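# Swing the hanging ball to topple only the red pin

## Task

Use the suspended ball as a pendulum and strike the red pin so that it falls over or leaves the raised deck, while every other pin remains upright on the deck. Until a pin is down, nothing may touch it except another pin, the ball or the ball's cord. The ball or cord may touch such a pin only if the robot's last contact with them happened while the ball was pulled well back from its rest point, on the side away from the pins. After the red pin is down, the ball or cord may still contact upright pins, provided the robot is touching neither of them. The robot must never contact any pin. The stand, deck and base board form a single unfixed part. From the moment the ball is released from well back until the red pin is down, neither the robot nor any item from the bench may touch that part. Before the red pin is down, no pin may lean a lot, tip or fall because that part was bumped or tilted, or while the robot is touching the ball or cord. The robot must stay off the ball and cord while a pin is being struck or is leaning a lot, and for a short time afterwards. Any breach of these conditions fails the task, and a result that holds only because the robot is keeping it in place is not counted as success.

## Robot and tools

Robot and frame. There are two arms, left_arm and right_arm. Each ends in a two-finger gripper. Poses are reported in one shared scene frame. The origin is on the table surface midway between the arms, +x points out across the table, +z points up, and left_arm sits on the +y side. The names left and right do not correspond to sides of any camera image. Each gripper has its own axes: the fingers extend along its +z, and they open and close along its y. The reported end_effector_position is the point between the pads when closed. Closed fingertips reach about 33 mm past that point, and fully open ones about 9 mm. While closing, the tips travel about 24 mm further from the arm, so keep that clearance above surfaces. The printed positions can be slightly off, especially with the arm stretched far.

Row layout, shared by execute_actions and move. A row is exactly 18 numbers, each in [-1, 1], and both arms are always included. The first 9 are for left_arm: dx, dy, dz, rx, ry, rz, then gripper position, force_limit, speed. The last 9 are the same fields for right_arm. dx to rz are an offset, not a pose. They are measured from that gripper's measured pose at the start of the action and expressed in the gripper's own axes. A value of 1.0 equals 0.6 m of travel or 180 degrees of rotation. rx, ry and rz together form a single rotation vector. The gripper fields are absolute settings. position +1 is fully open (140 mm), about -0.8 is where the pads touch, and -1 keeps closing until something blocks it. force_limit runs from about 14 N at -1 through 60 N at 0 to 107 N at +1. speed, for the gap between the pads, runs from about 30 mm/s at -1 through 140 at 0 to 250 at +1. To leave a gripper unchanged, repeat its previous three values, because a 0 is a real command. For an arm that should stay put, send zero offsets.

execute_actions(actions). This is a list of actions. Each action is a list of up to 15 rows, and each row lasts one control step of 1/30 s. If fewer than 15 rows are given, the last row is held for the remaining steps. Every row is an offset from the pose at the start of that action, not from the previous row. For the first action in a call, that start is the last pose reported in the scene. Per step, the commanded pose is clipped to within 70 mm and 16 degrees of the measured pose, so a distant target can take several actions. An empty list simply returns the current state and images.

move(target, speed, stop_force, blocking). target is one 18-number row as above. Its offsets are taken from the pose in the most recent result that showed one. Each gripper travels in a straight line, the paths finish together, and each lasts 0.5 to 10 s. speed is the top path speed in m/s, from 0.002 to 0.5, defaulting to 0.25, and turning is capped at twice that value in rad/s. stop_force is optional: one value in N, from 20 to 80, applied to both arms. It ends an arm's path when a push against its motion is sensed. Use it only slowly and without rotation, and omit it when backing away from contact. It is refused in the first 0.2 s of a scene and cannot be combined with blocking=false. With blocking=false you get the result after 0.5 s while the motion continues. Poll it with wait(0), and call stop before sending other motion. The move line reports the ending, such as done, off_target, moving, held, contact or fault, along with any limits that applied (paced means the pose was clipped; held means a check blocked some steps) and each gripper's remaining distance to its target.

wait(seconds), from 0 to 10, lets the scene run while the arms hold their last command. stop brakes a running move, and the arm needs room to slow down. zoom_image(camera, region) gives a closer view of part of one camera's latest image. region is [x0, y0, x1, y1] in pixels, with the origin at the top-left and a size of at most 504 by 504. The cameras are cam_head_left, cam_head_right, cam_high and cam_low (896x504), and cam_left_wrist and cam_right_wrist (504x504). finished_scene(scene) takes the number of the current scene and ends it for good. Call it only once the red pin is down and everything is settled without robot support.

Reading results. Each result includes a state line, left_arm: … | right_arm: …, giving position in metres and orientation as quaternion wxyz. Hand target lines show where the controller is currently driving each gripper. A pose unreachable line means a clearance check changed or blocked that arm's command. object_status codes are: 0 moving, 1 blocked while opening, 2 blocked while closing (a grip), and 3 at the commanded position or pads touching. position_measured is in counts, from 3 (fully open) to 230 (pads touching). To grip harder while the status is 2, raise force_limit and nudge position, for example from -1 to -0.98.

Faults and things to avoid. If a joint's contact torque hits its limit (145 N m for waist, shoulder and elbow; 36.4 N m for the three wrist joints), or an outside force reaches 150 N, that arm halts for 10 s and yields to the contact. The arms are stiff, so aiming even slightly past a firm surface can trigger this. Holding loads heats the motors: MOTOR HOT is a warning, and OVER-TEMPERATURE FAULT brakes the arm. Don't let the arms collide, don't knock anything off the table, and avoid slams, drops and hard pushes. Fast, jerky motion counts against smoothness.

Suggested approach. Take the ball or its cord gently and draw it well back, away from the pins, without jostling the loose stand piece. Release it there, then move the arm clear and stay off the stand, ball and cord until the red pin has fallen and the scene has settled. Loose objects may occasionally get a brief outside push.

Each tool is called after ">>>" as a command line: name --argument value for each argument, lists and objects as JSON in quotes; but a table of rows of numbers goes row by row, as --pt "numbers of a row", without its own name.

## Session

>>> execute_actions --actions '[]'

Scene clock: 0.00 s.
left_arm: end_effector_position=(+0.6175, +0.1819, +0.1870) position_measured=3 object_status=3 end_effector_quat_wxyz=(+0.045, +0.866, -0.455, +0.203) | right_arm: end_effector_position=(+0.4407, -0.1378, +0.0999) position_measured=3 object_status=3 end_effector_quat_wxyz=(-0.224, +0.902, +0.356, -0.098)
Joint positions: left_arm=[-0.188  0.07  -0.216  0.325 -0.985  0.453] | right_arm=[ 0.282  0.466  0.27  -0.436 -1.612  2.045]
Joint velocities: left_arm=[ 0.     0.     0.    -0.001 -0.    -0.   ] | right_arm=[ 0.     0.     0.001  0.    -0.     0.001]
Hand target (left_arm): +0.618, +0.182, +0.187; +0.045, +0.866, -0.455, +0.203
Hand target (right_arm): +0.441, -0.138, +0.100; -0.224, +0.902, +0.356, -0.098

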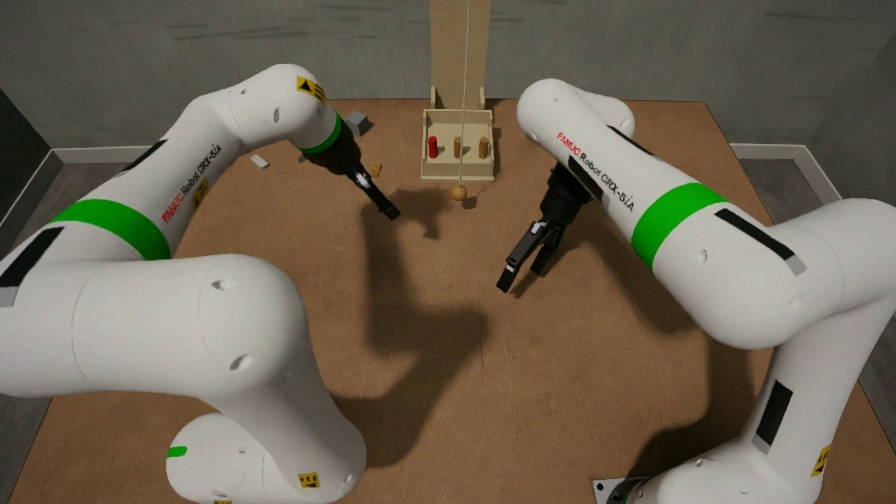

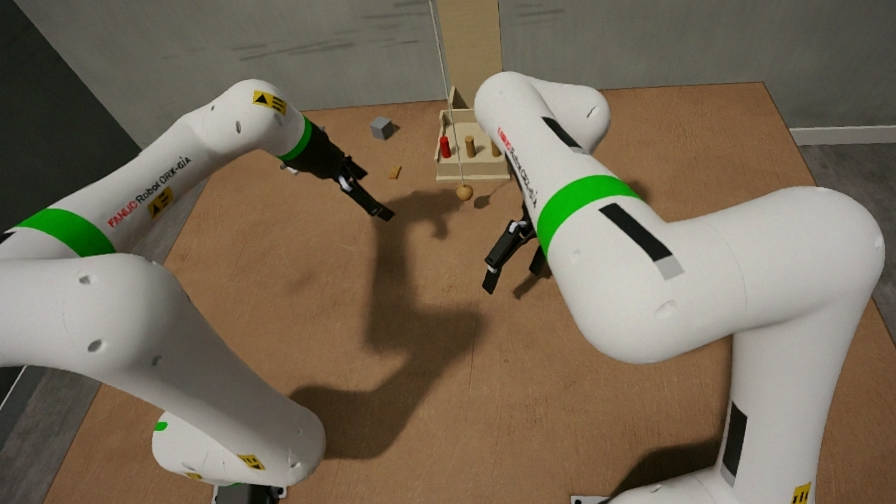

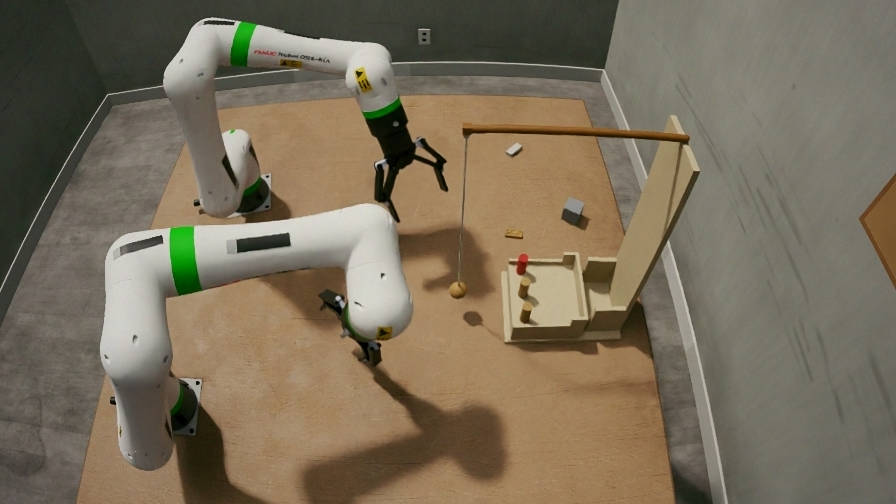

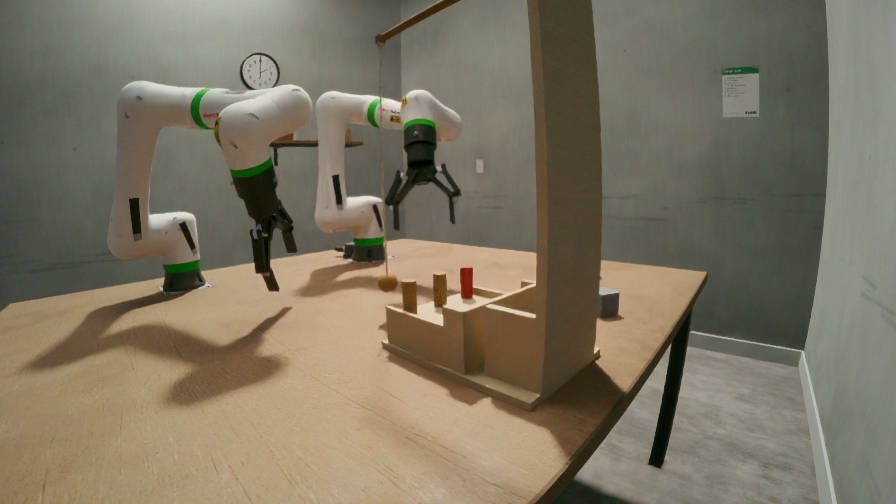

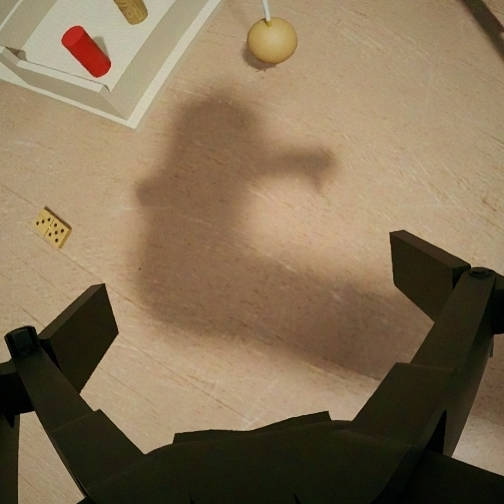

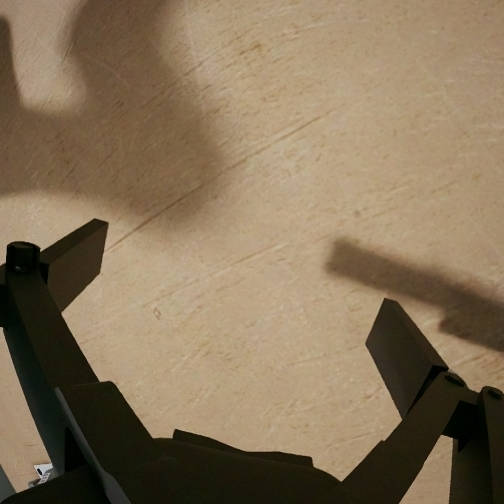

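>>> move --target '[0,0,-0.2,0,0,0,1,0,0,0.213,0.018,-0.052,-0.196,0.298,0.039,1,-1,0]'

Scene clock: 13.03 s.
left_arm: end_effector_position=(+0.5801, +0.2133, +0.2966) position_measured=3 object_status=3 end_effector_quat_wxyz=(+0.045, +0.866, -0.455, +0.203) | right_arm: end_effector_position=(+0.5506, -0.0667, +0.1213) position_measured=3 object_status=3 end_effector_quat_wxyz=(-0.085, +0.908, +0.188, +0.364)
Joint positions: left_arm=[-0.11  -0.058 -0.085  0.309 -1.255  0.46 ] | right_arm=[ 0.493  0.018 -0.764  1.198 -0.067  0.285]
Joint velocities: left_arm=[-0.    -0.    -0.002 -0.     0.     0.001] | right_arm=[-0.09  -0.004 -0.037  0.41   0.035 -0.346]
Hand target (left_arm): +0.580, +0.213, +0.297; +0.045, +0.866, -0.455, +0.203
Hand target (right_arm): +0.551, -0.067, +0.121; -0.084, +0.908, +0.188, +0.365
Off the commanded pose (left_arm): 0.000 m, 0 deg.
Off the commanded pose (right_arm): 0.001 m, 6 deg.
move: off_target (right_arm)

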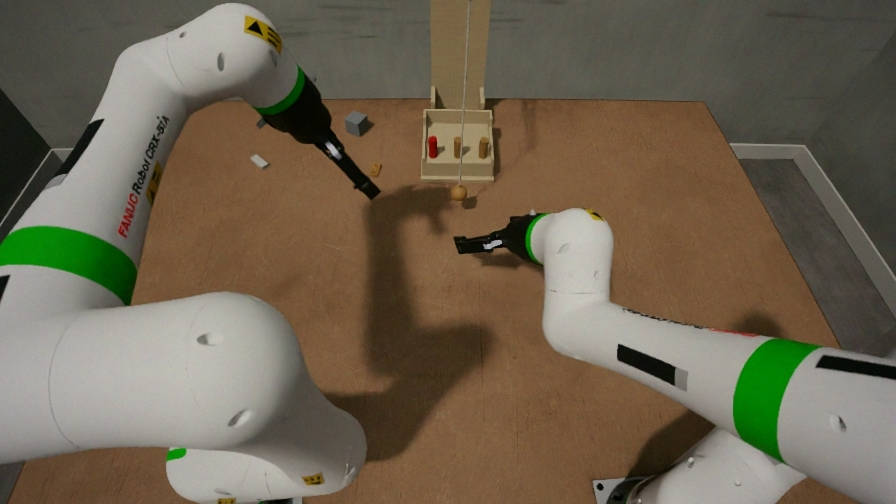

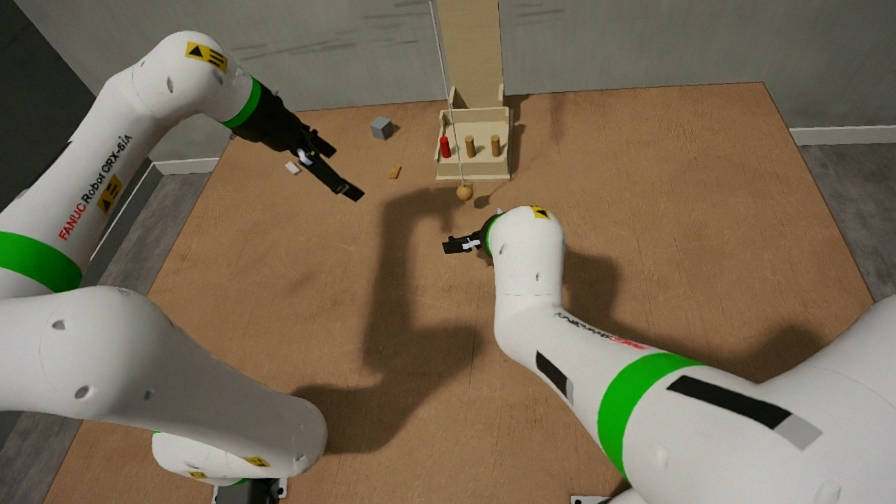

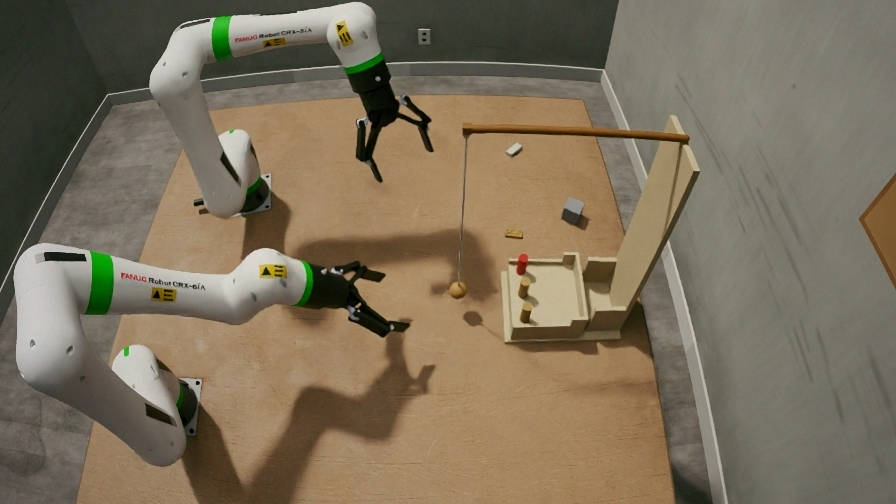

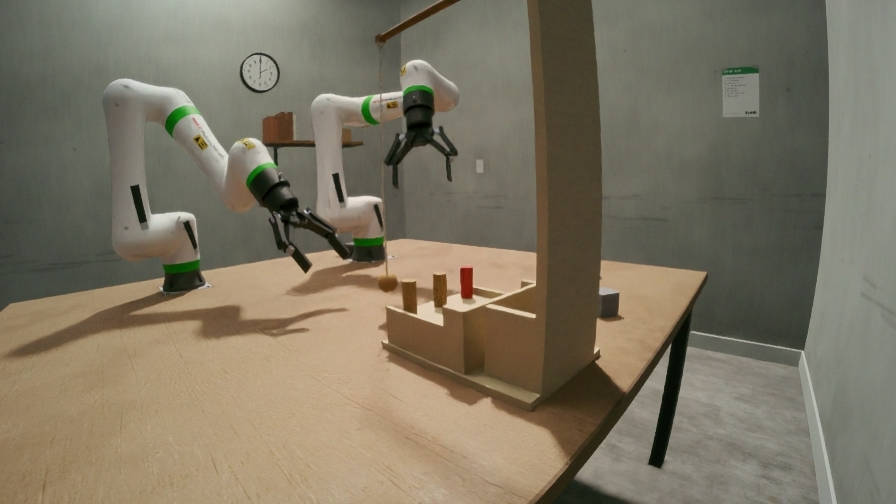

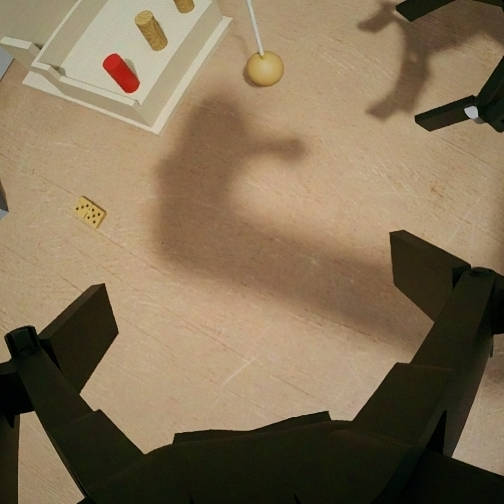

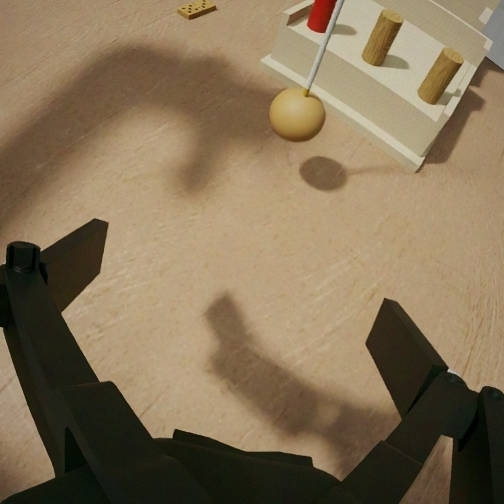

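>>> move --target '[0,0,0,0,0,0,1,0,0,0.125,0,0.19,0,0,0,1,-1,0]' --speed 0.12

Scene clock: 20.57 s.
left_arm: end_effector_position=(+0.5801, +0.2133, +0.2966) position_measured=3 object_status=3 end_effector_quat_wxyz=(+0.045, +0.866, -0.455, +0.203) | right_arm: end_effector_position=(+0.6721, -0.0125, +0.0910) position_measured=3 object_status=3 end_effector_quat_wxyz=(-0.085, +0.908, +0.189, +0.363)
Joint positions: left_arm=[-0.11  -0.058 -0.085  0.309 -1.255  0.46 ] | right_arm=[ 0.436  0.357 -0.444  1.329 -0.023  0.193]
Joint velocities: left_arm=[-0.    -0.     0.001 -0.     0.001 -0.   ] | right_arm=[-0.001 -0.002 -0.001  0.005  0.001 -0.002]
Hand target (left_arm): +0.580, +0.213, +0.297; +0.045, +0.866, -0.455, +0.203
Hand target (right_arm): +0.672, -0.012, +0.091; -0.085, +0.908, +0.189, +0.363
Off the commanded pose (left_arm): 0.000 m, 0 deg.
Off the commanded pose (right_arm): 0.000 m, 0 deg.
move: done

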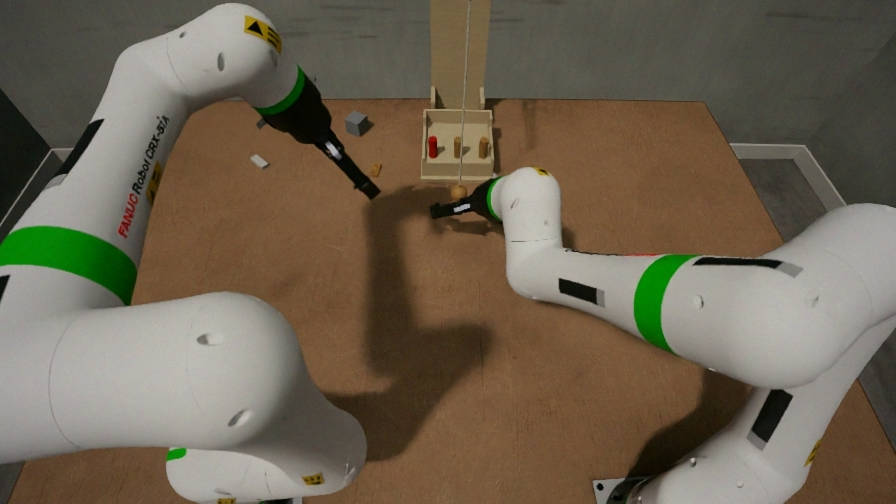

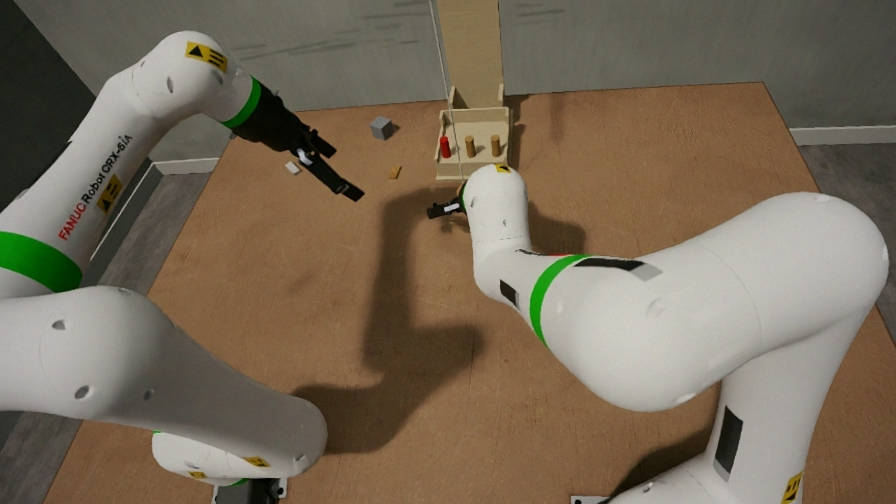

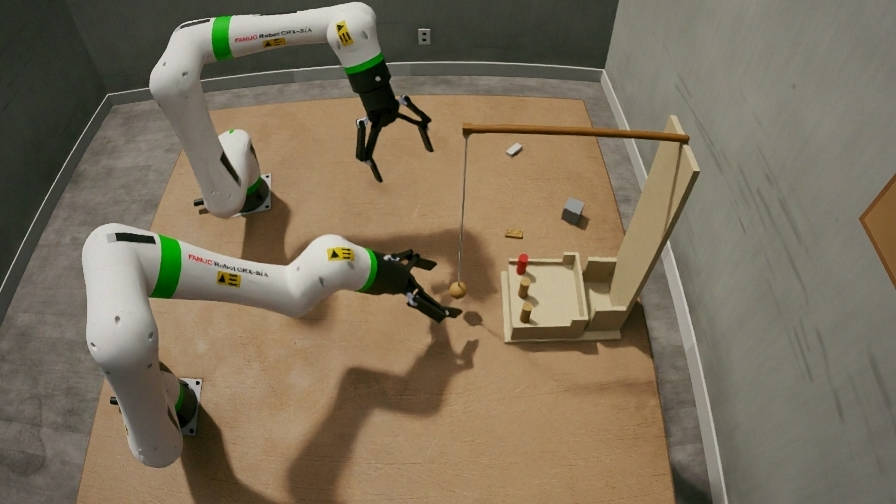

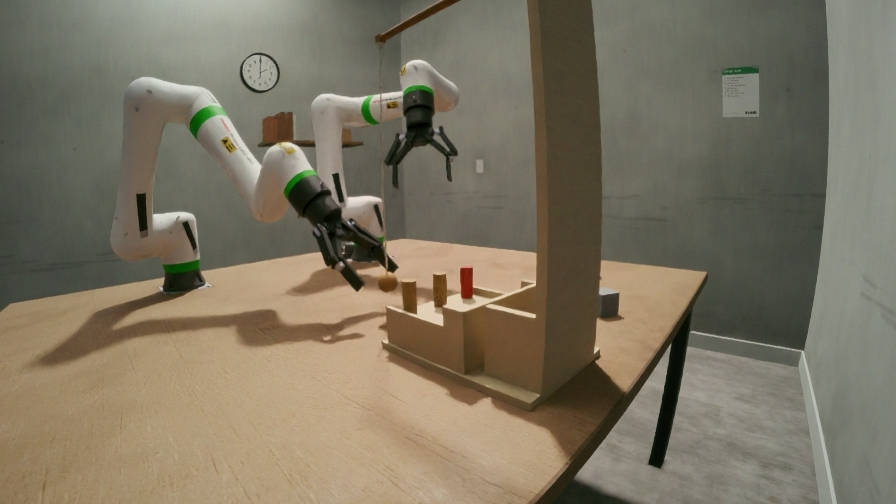

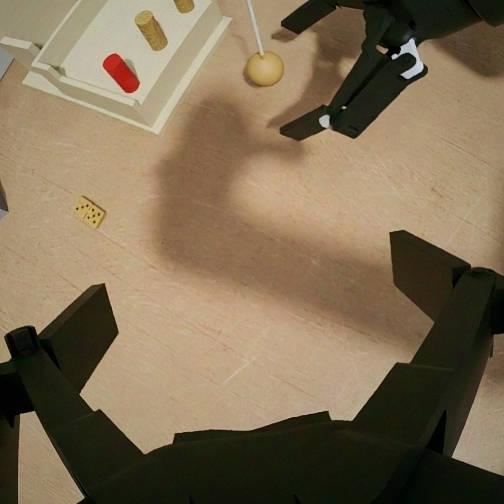

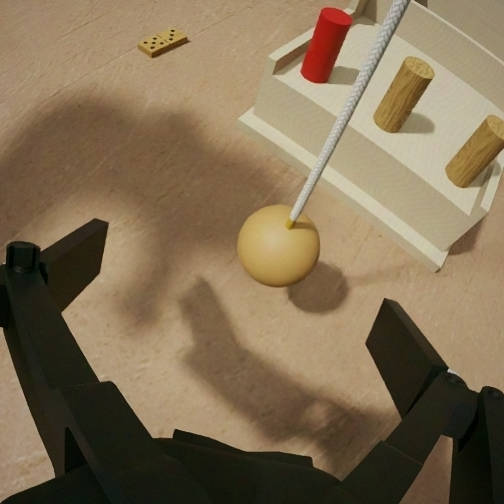

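>>> move --target '[0,0,0,0,0,0,1,0,0,0.03,0.025,0.05,0,0,0,1,-1,0]' --speed 0.06

Scene clock: 23.70 s.
left_arm: end_effector_position=(+0.5801, +0.2133, +0.2966) position_measured=3 object_status=3 end_effector_quat_wxyz=(+0.045, +0.866, -0.455, +0.203) | right_arm: end_effector_position=(+0.7090, -0.0124, +0.0814) position_measured=3 object_status=3 end_effector_quat_wxyz=(-0.085, +0.907, +0.188, +0.367)
Joint positions: left_arm=[-0.11  -0.058 -0.085  0.309 -1.255  0.46 ] | right_arm=[ 0.398  0.439 -0.36   1.372  0.002  0.178]
Joint velocities: left_arm=[ 0.     0.    -0.     0.     0.     0.001] | right_arm=[-0.021 -0.001 -0.003  0.092  0.015 -0.073]
Hand target (left_arm): +0.580, +0.213, +0.297; +0.045, +0.866, -0.455, +0.203
Hand target (right_arm): +0.709, -0.012, +0.081; -0.085, +0.907, +0.188, +0.367
Off the commanded pose (left_arm): 0.000 m, 0 deg.
Off the commanded pose (right_arm): 0.000 m, 0 deg.
move: done

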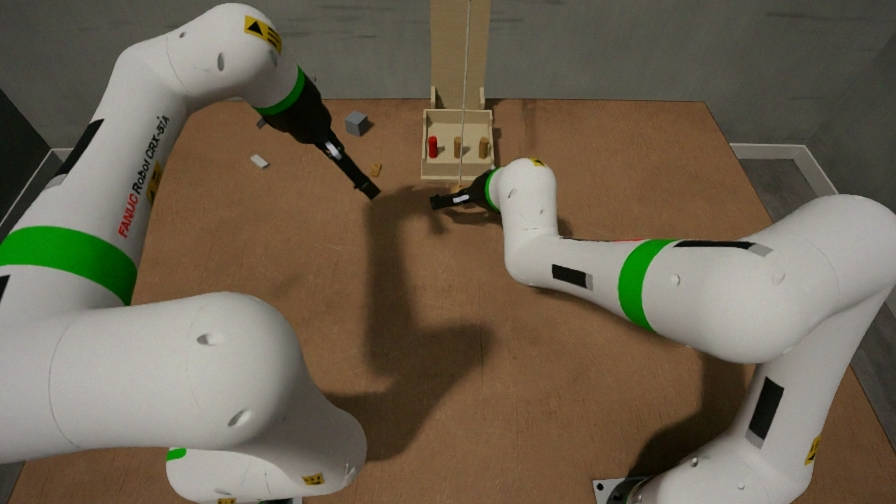

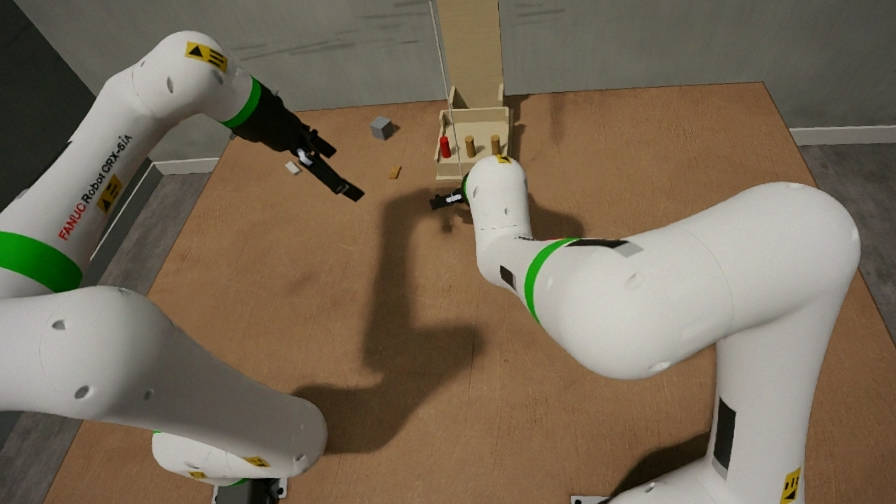

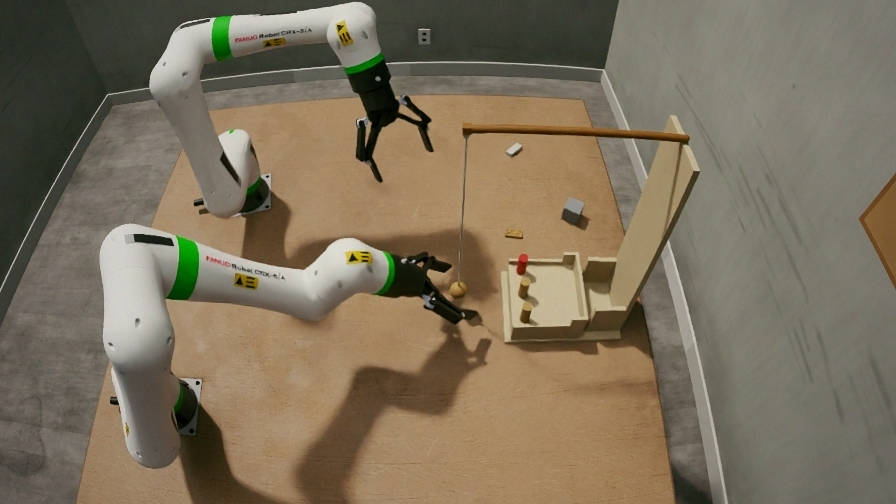

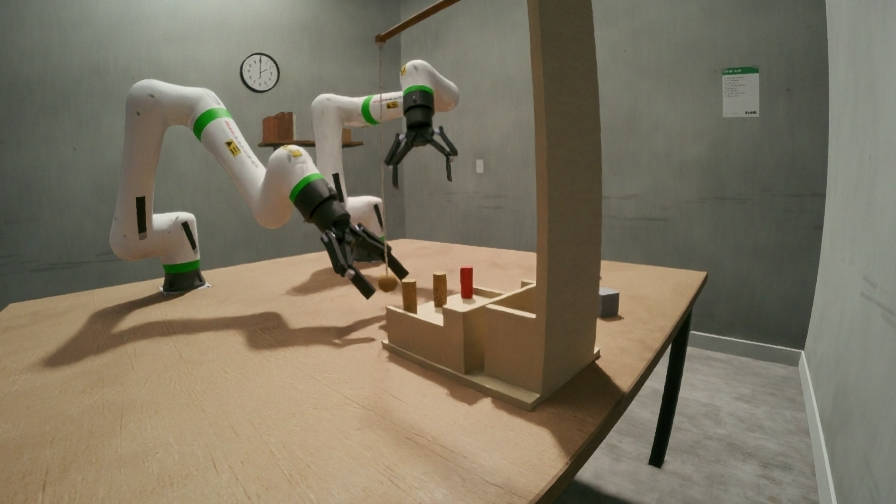

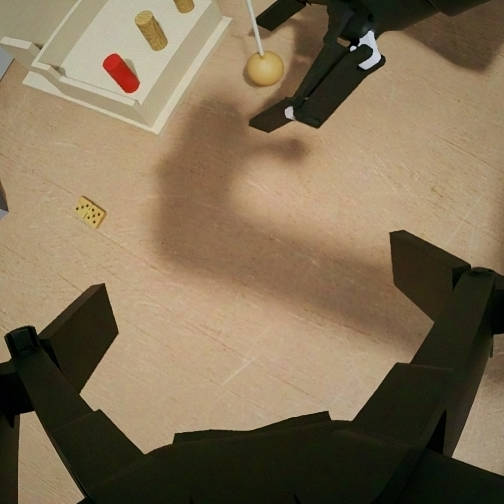

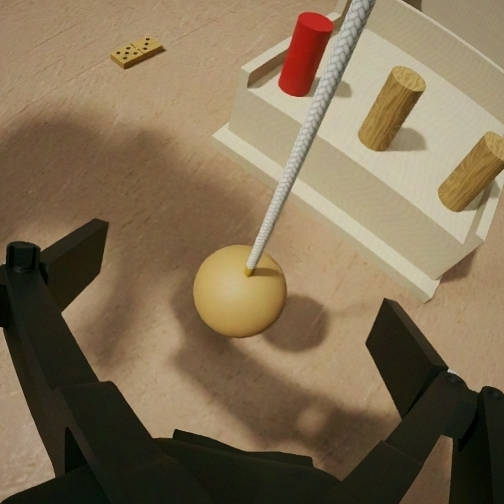

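>>> move --target '[0,0,0,0,0,0,1,0,0,0,0.004,0,0,0,0,-1,-1,-0.3]'

Scene clock: 27.40 s.
left_arm: end_effector_position=(+0.5801, +0.2133, +0.2966) position_measured=3 object_status=3 end_effector_quat_wxyz=(+0.045, +0.866, -0.455, +0.203) | right_arm: end_effector_position=(+0.7100, -0.0146, +0.0814) position_measured=167 object_status=2 end_effector_quat_wxyz=(-0.085, +0.907, +0.188, +0.367)
Joint positions: left_arm=[-0.11  -0.058 -0.085  0.309 -1.255  0.46 ] | right_arm=[ 0.391  0.44  -0.36   1.384  0.007  0.171]
Joint velocities: left_arm=[-0.    -0.     0.001  0.001  0.001 -0.   ] | right_arm=[-0.001 -0.001 -0.001  0.005  0.001 -0.003]
Hand target (left_arm): +0.580, +0.213, +0.297; +0.045, +0.866, -0.455, +0.203
Hand target (right_arm): +0.710, -0.015, +0.081; -0.085, +0.907, +0.188, +0.367
Off the commanded pose (left_arm): 0.000 m, 0 deg.
Off the commanded pose (right_arm): 0.000 m, 0 deg.
move: done

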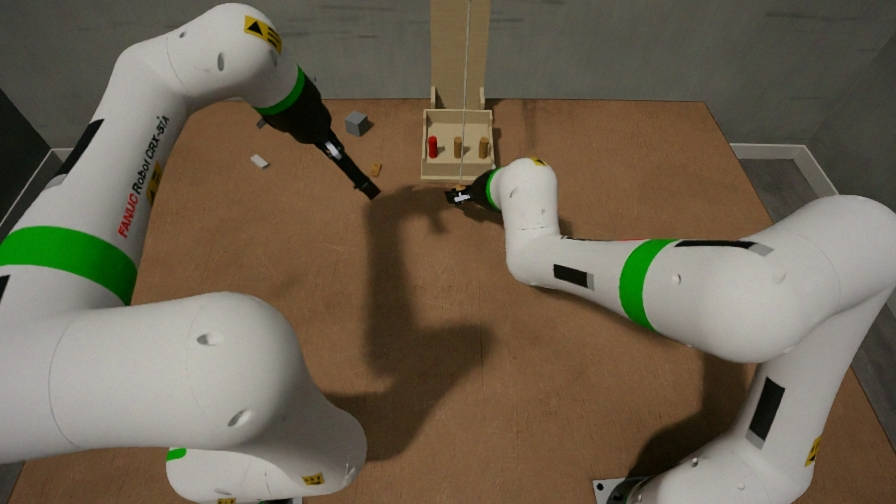

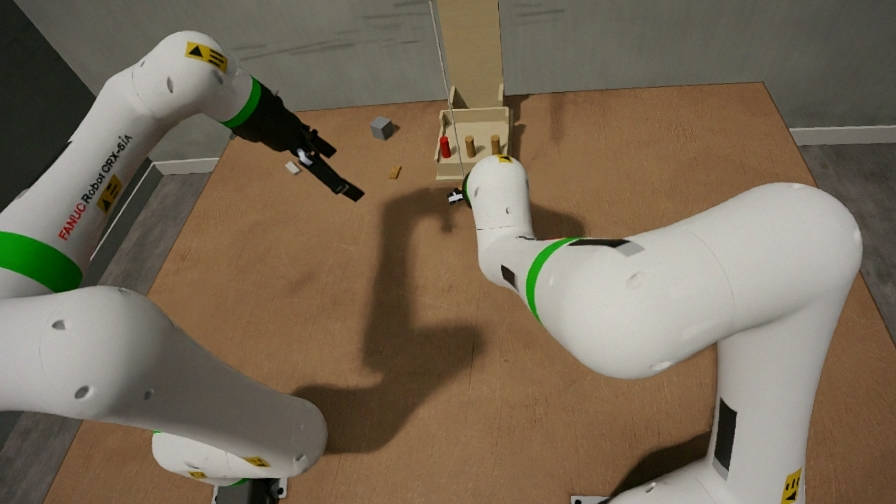

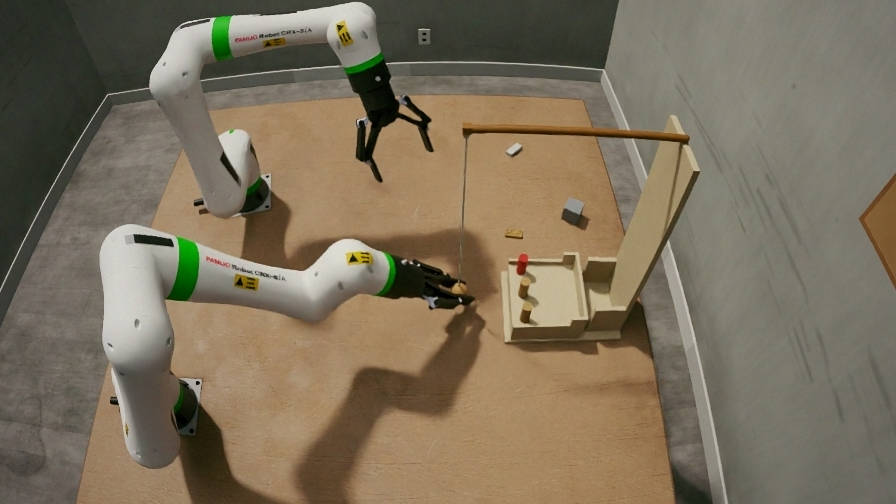

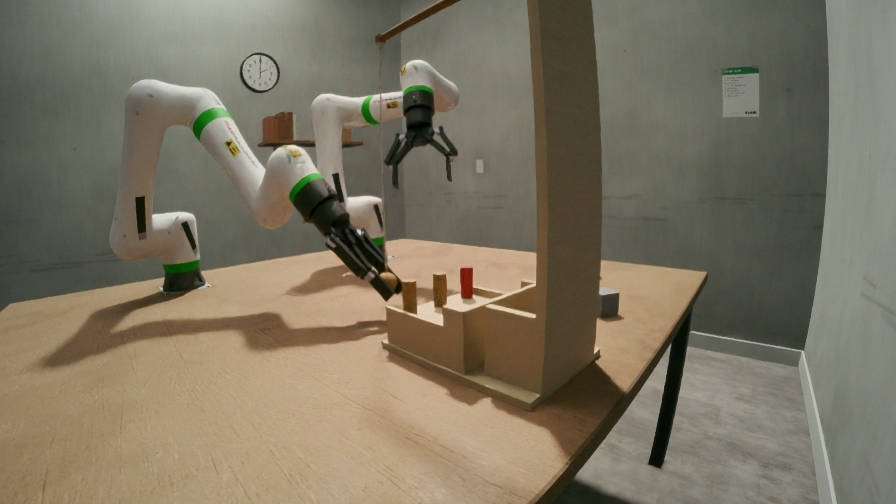

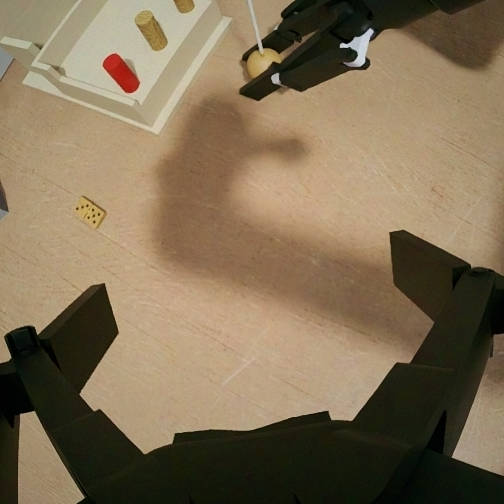

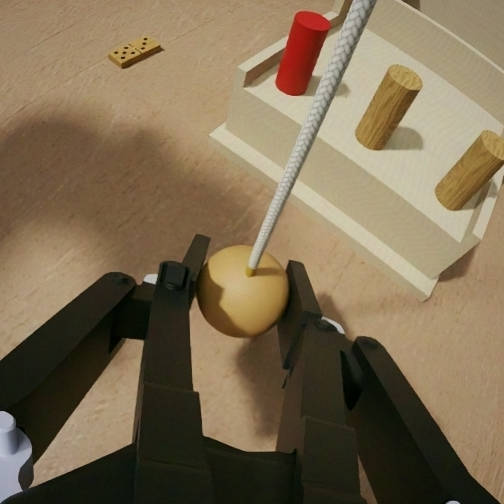

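>>> move --target '[0,0,0,0,0,0,1,0,0,-0.238,0.02,-0.424,0,-0.15,0,-1,-1,-0.3]' --speed 0.1

Scene clock: 34.67 s.
left_arm: end_effector_position=(+0.5801, +0.2133, +0.2966) position_measured=3 object_status=3 end_effector_quat_wxyz=(+0.045, +0.866, -0.455, +0.203) | right_arm: end_effector_position=(+0.4597, -0.1407, +0.1639) position_measured=167 object_status=2 end_effector_quat_wxyz=(-0.038, +0.968, +0.202, +0.145)
Joint positions: left_arm=[-0.11  -0.058 -0.085  0.309 -1.255  0.46 ] | right_arm=[-0.003 -0.024 -0.28   2.996  1.045 -1.131]
Joint velocities: left_arm=[ 0.    -0.     0.002 -0.     0.    -0.001] | right_arm=[ 0.     0.001  0.002  0.001  0.    -0.001]
Hand target (left_arm): +0.580, +0.213, +0.297; +0.045, +0.866, -0.455, +0.203
Hand target (right_arm): +0.460, -0.141, +0.164; -0.038, +0.968, +0.202, +0.145
Off the commanded pose (left_arm): 0.000 m, 0 deg.
Off the commanded pose (right_arm): 0.001 m, 0 deg.
move: done; limits=paced

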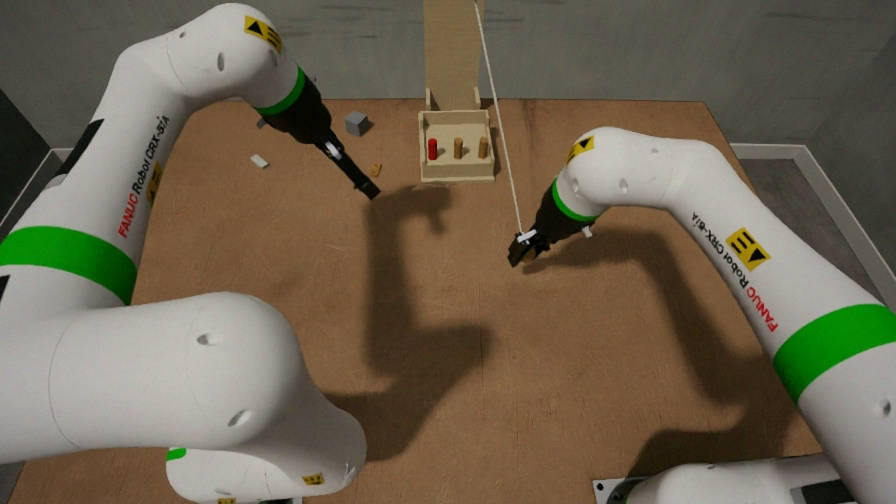

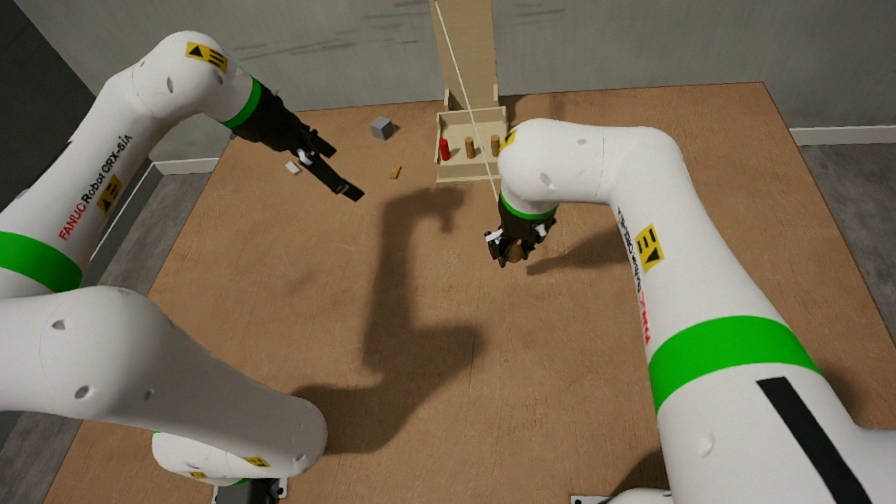

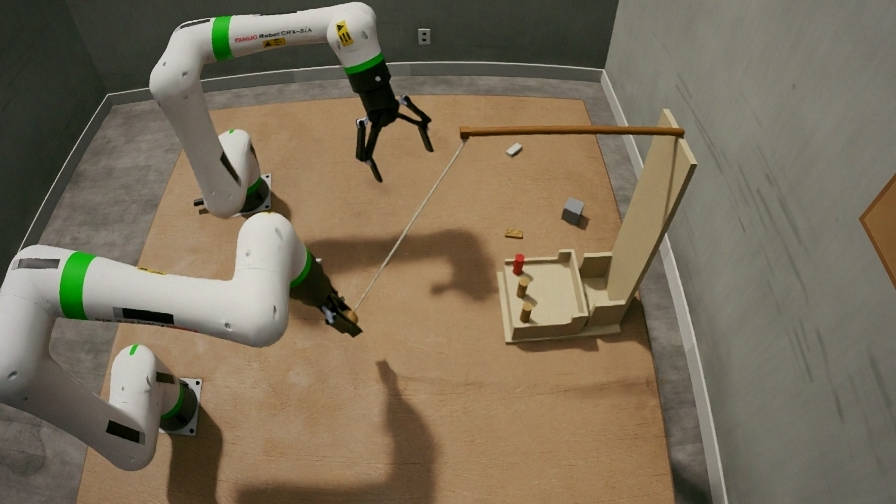

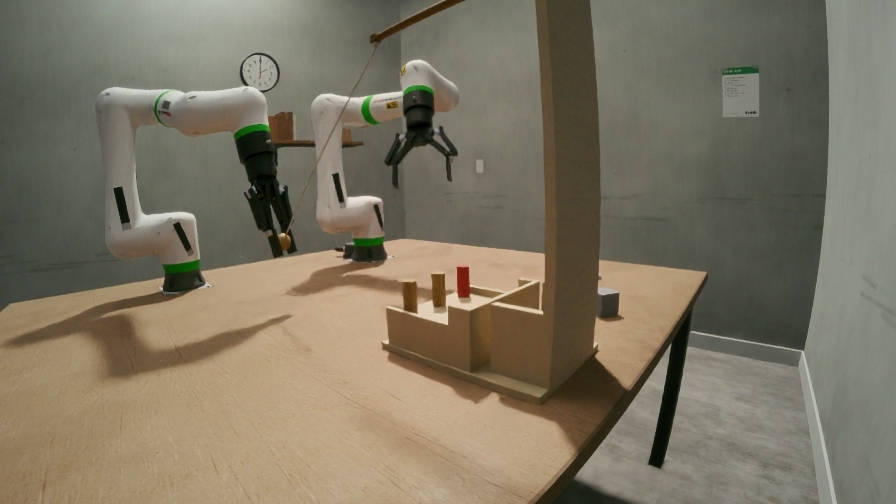

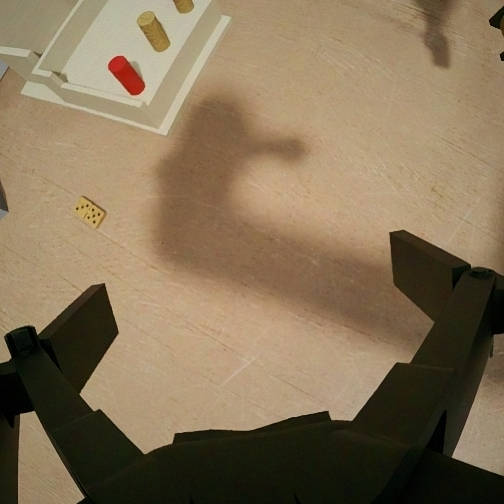

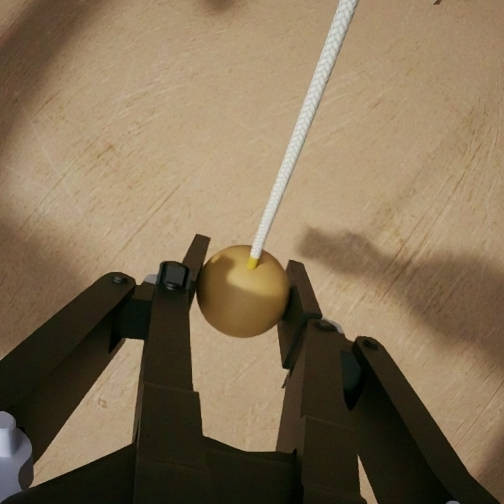

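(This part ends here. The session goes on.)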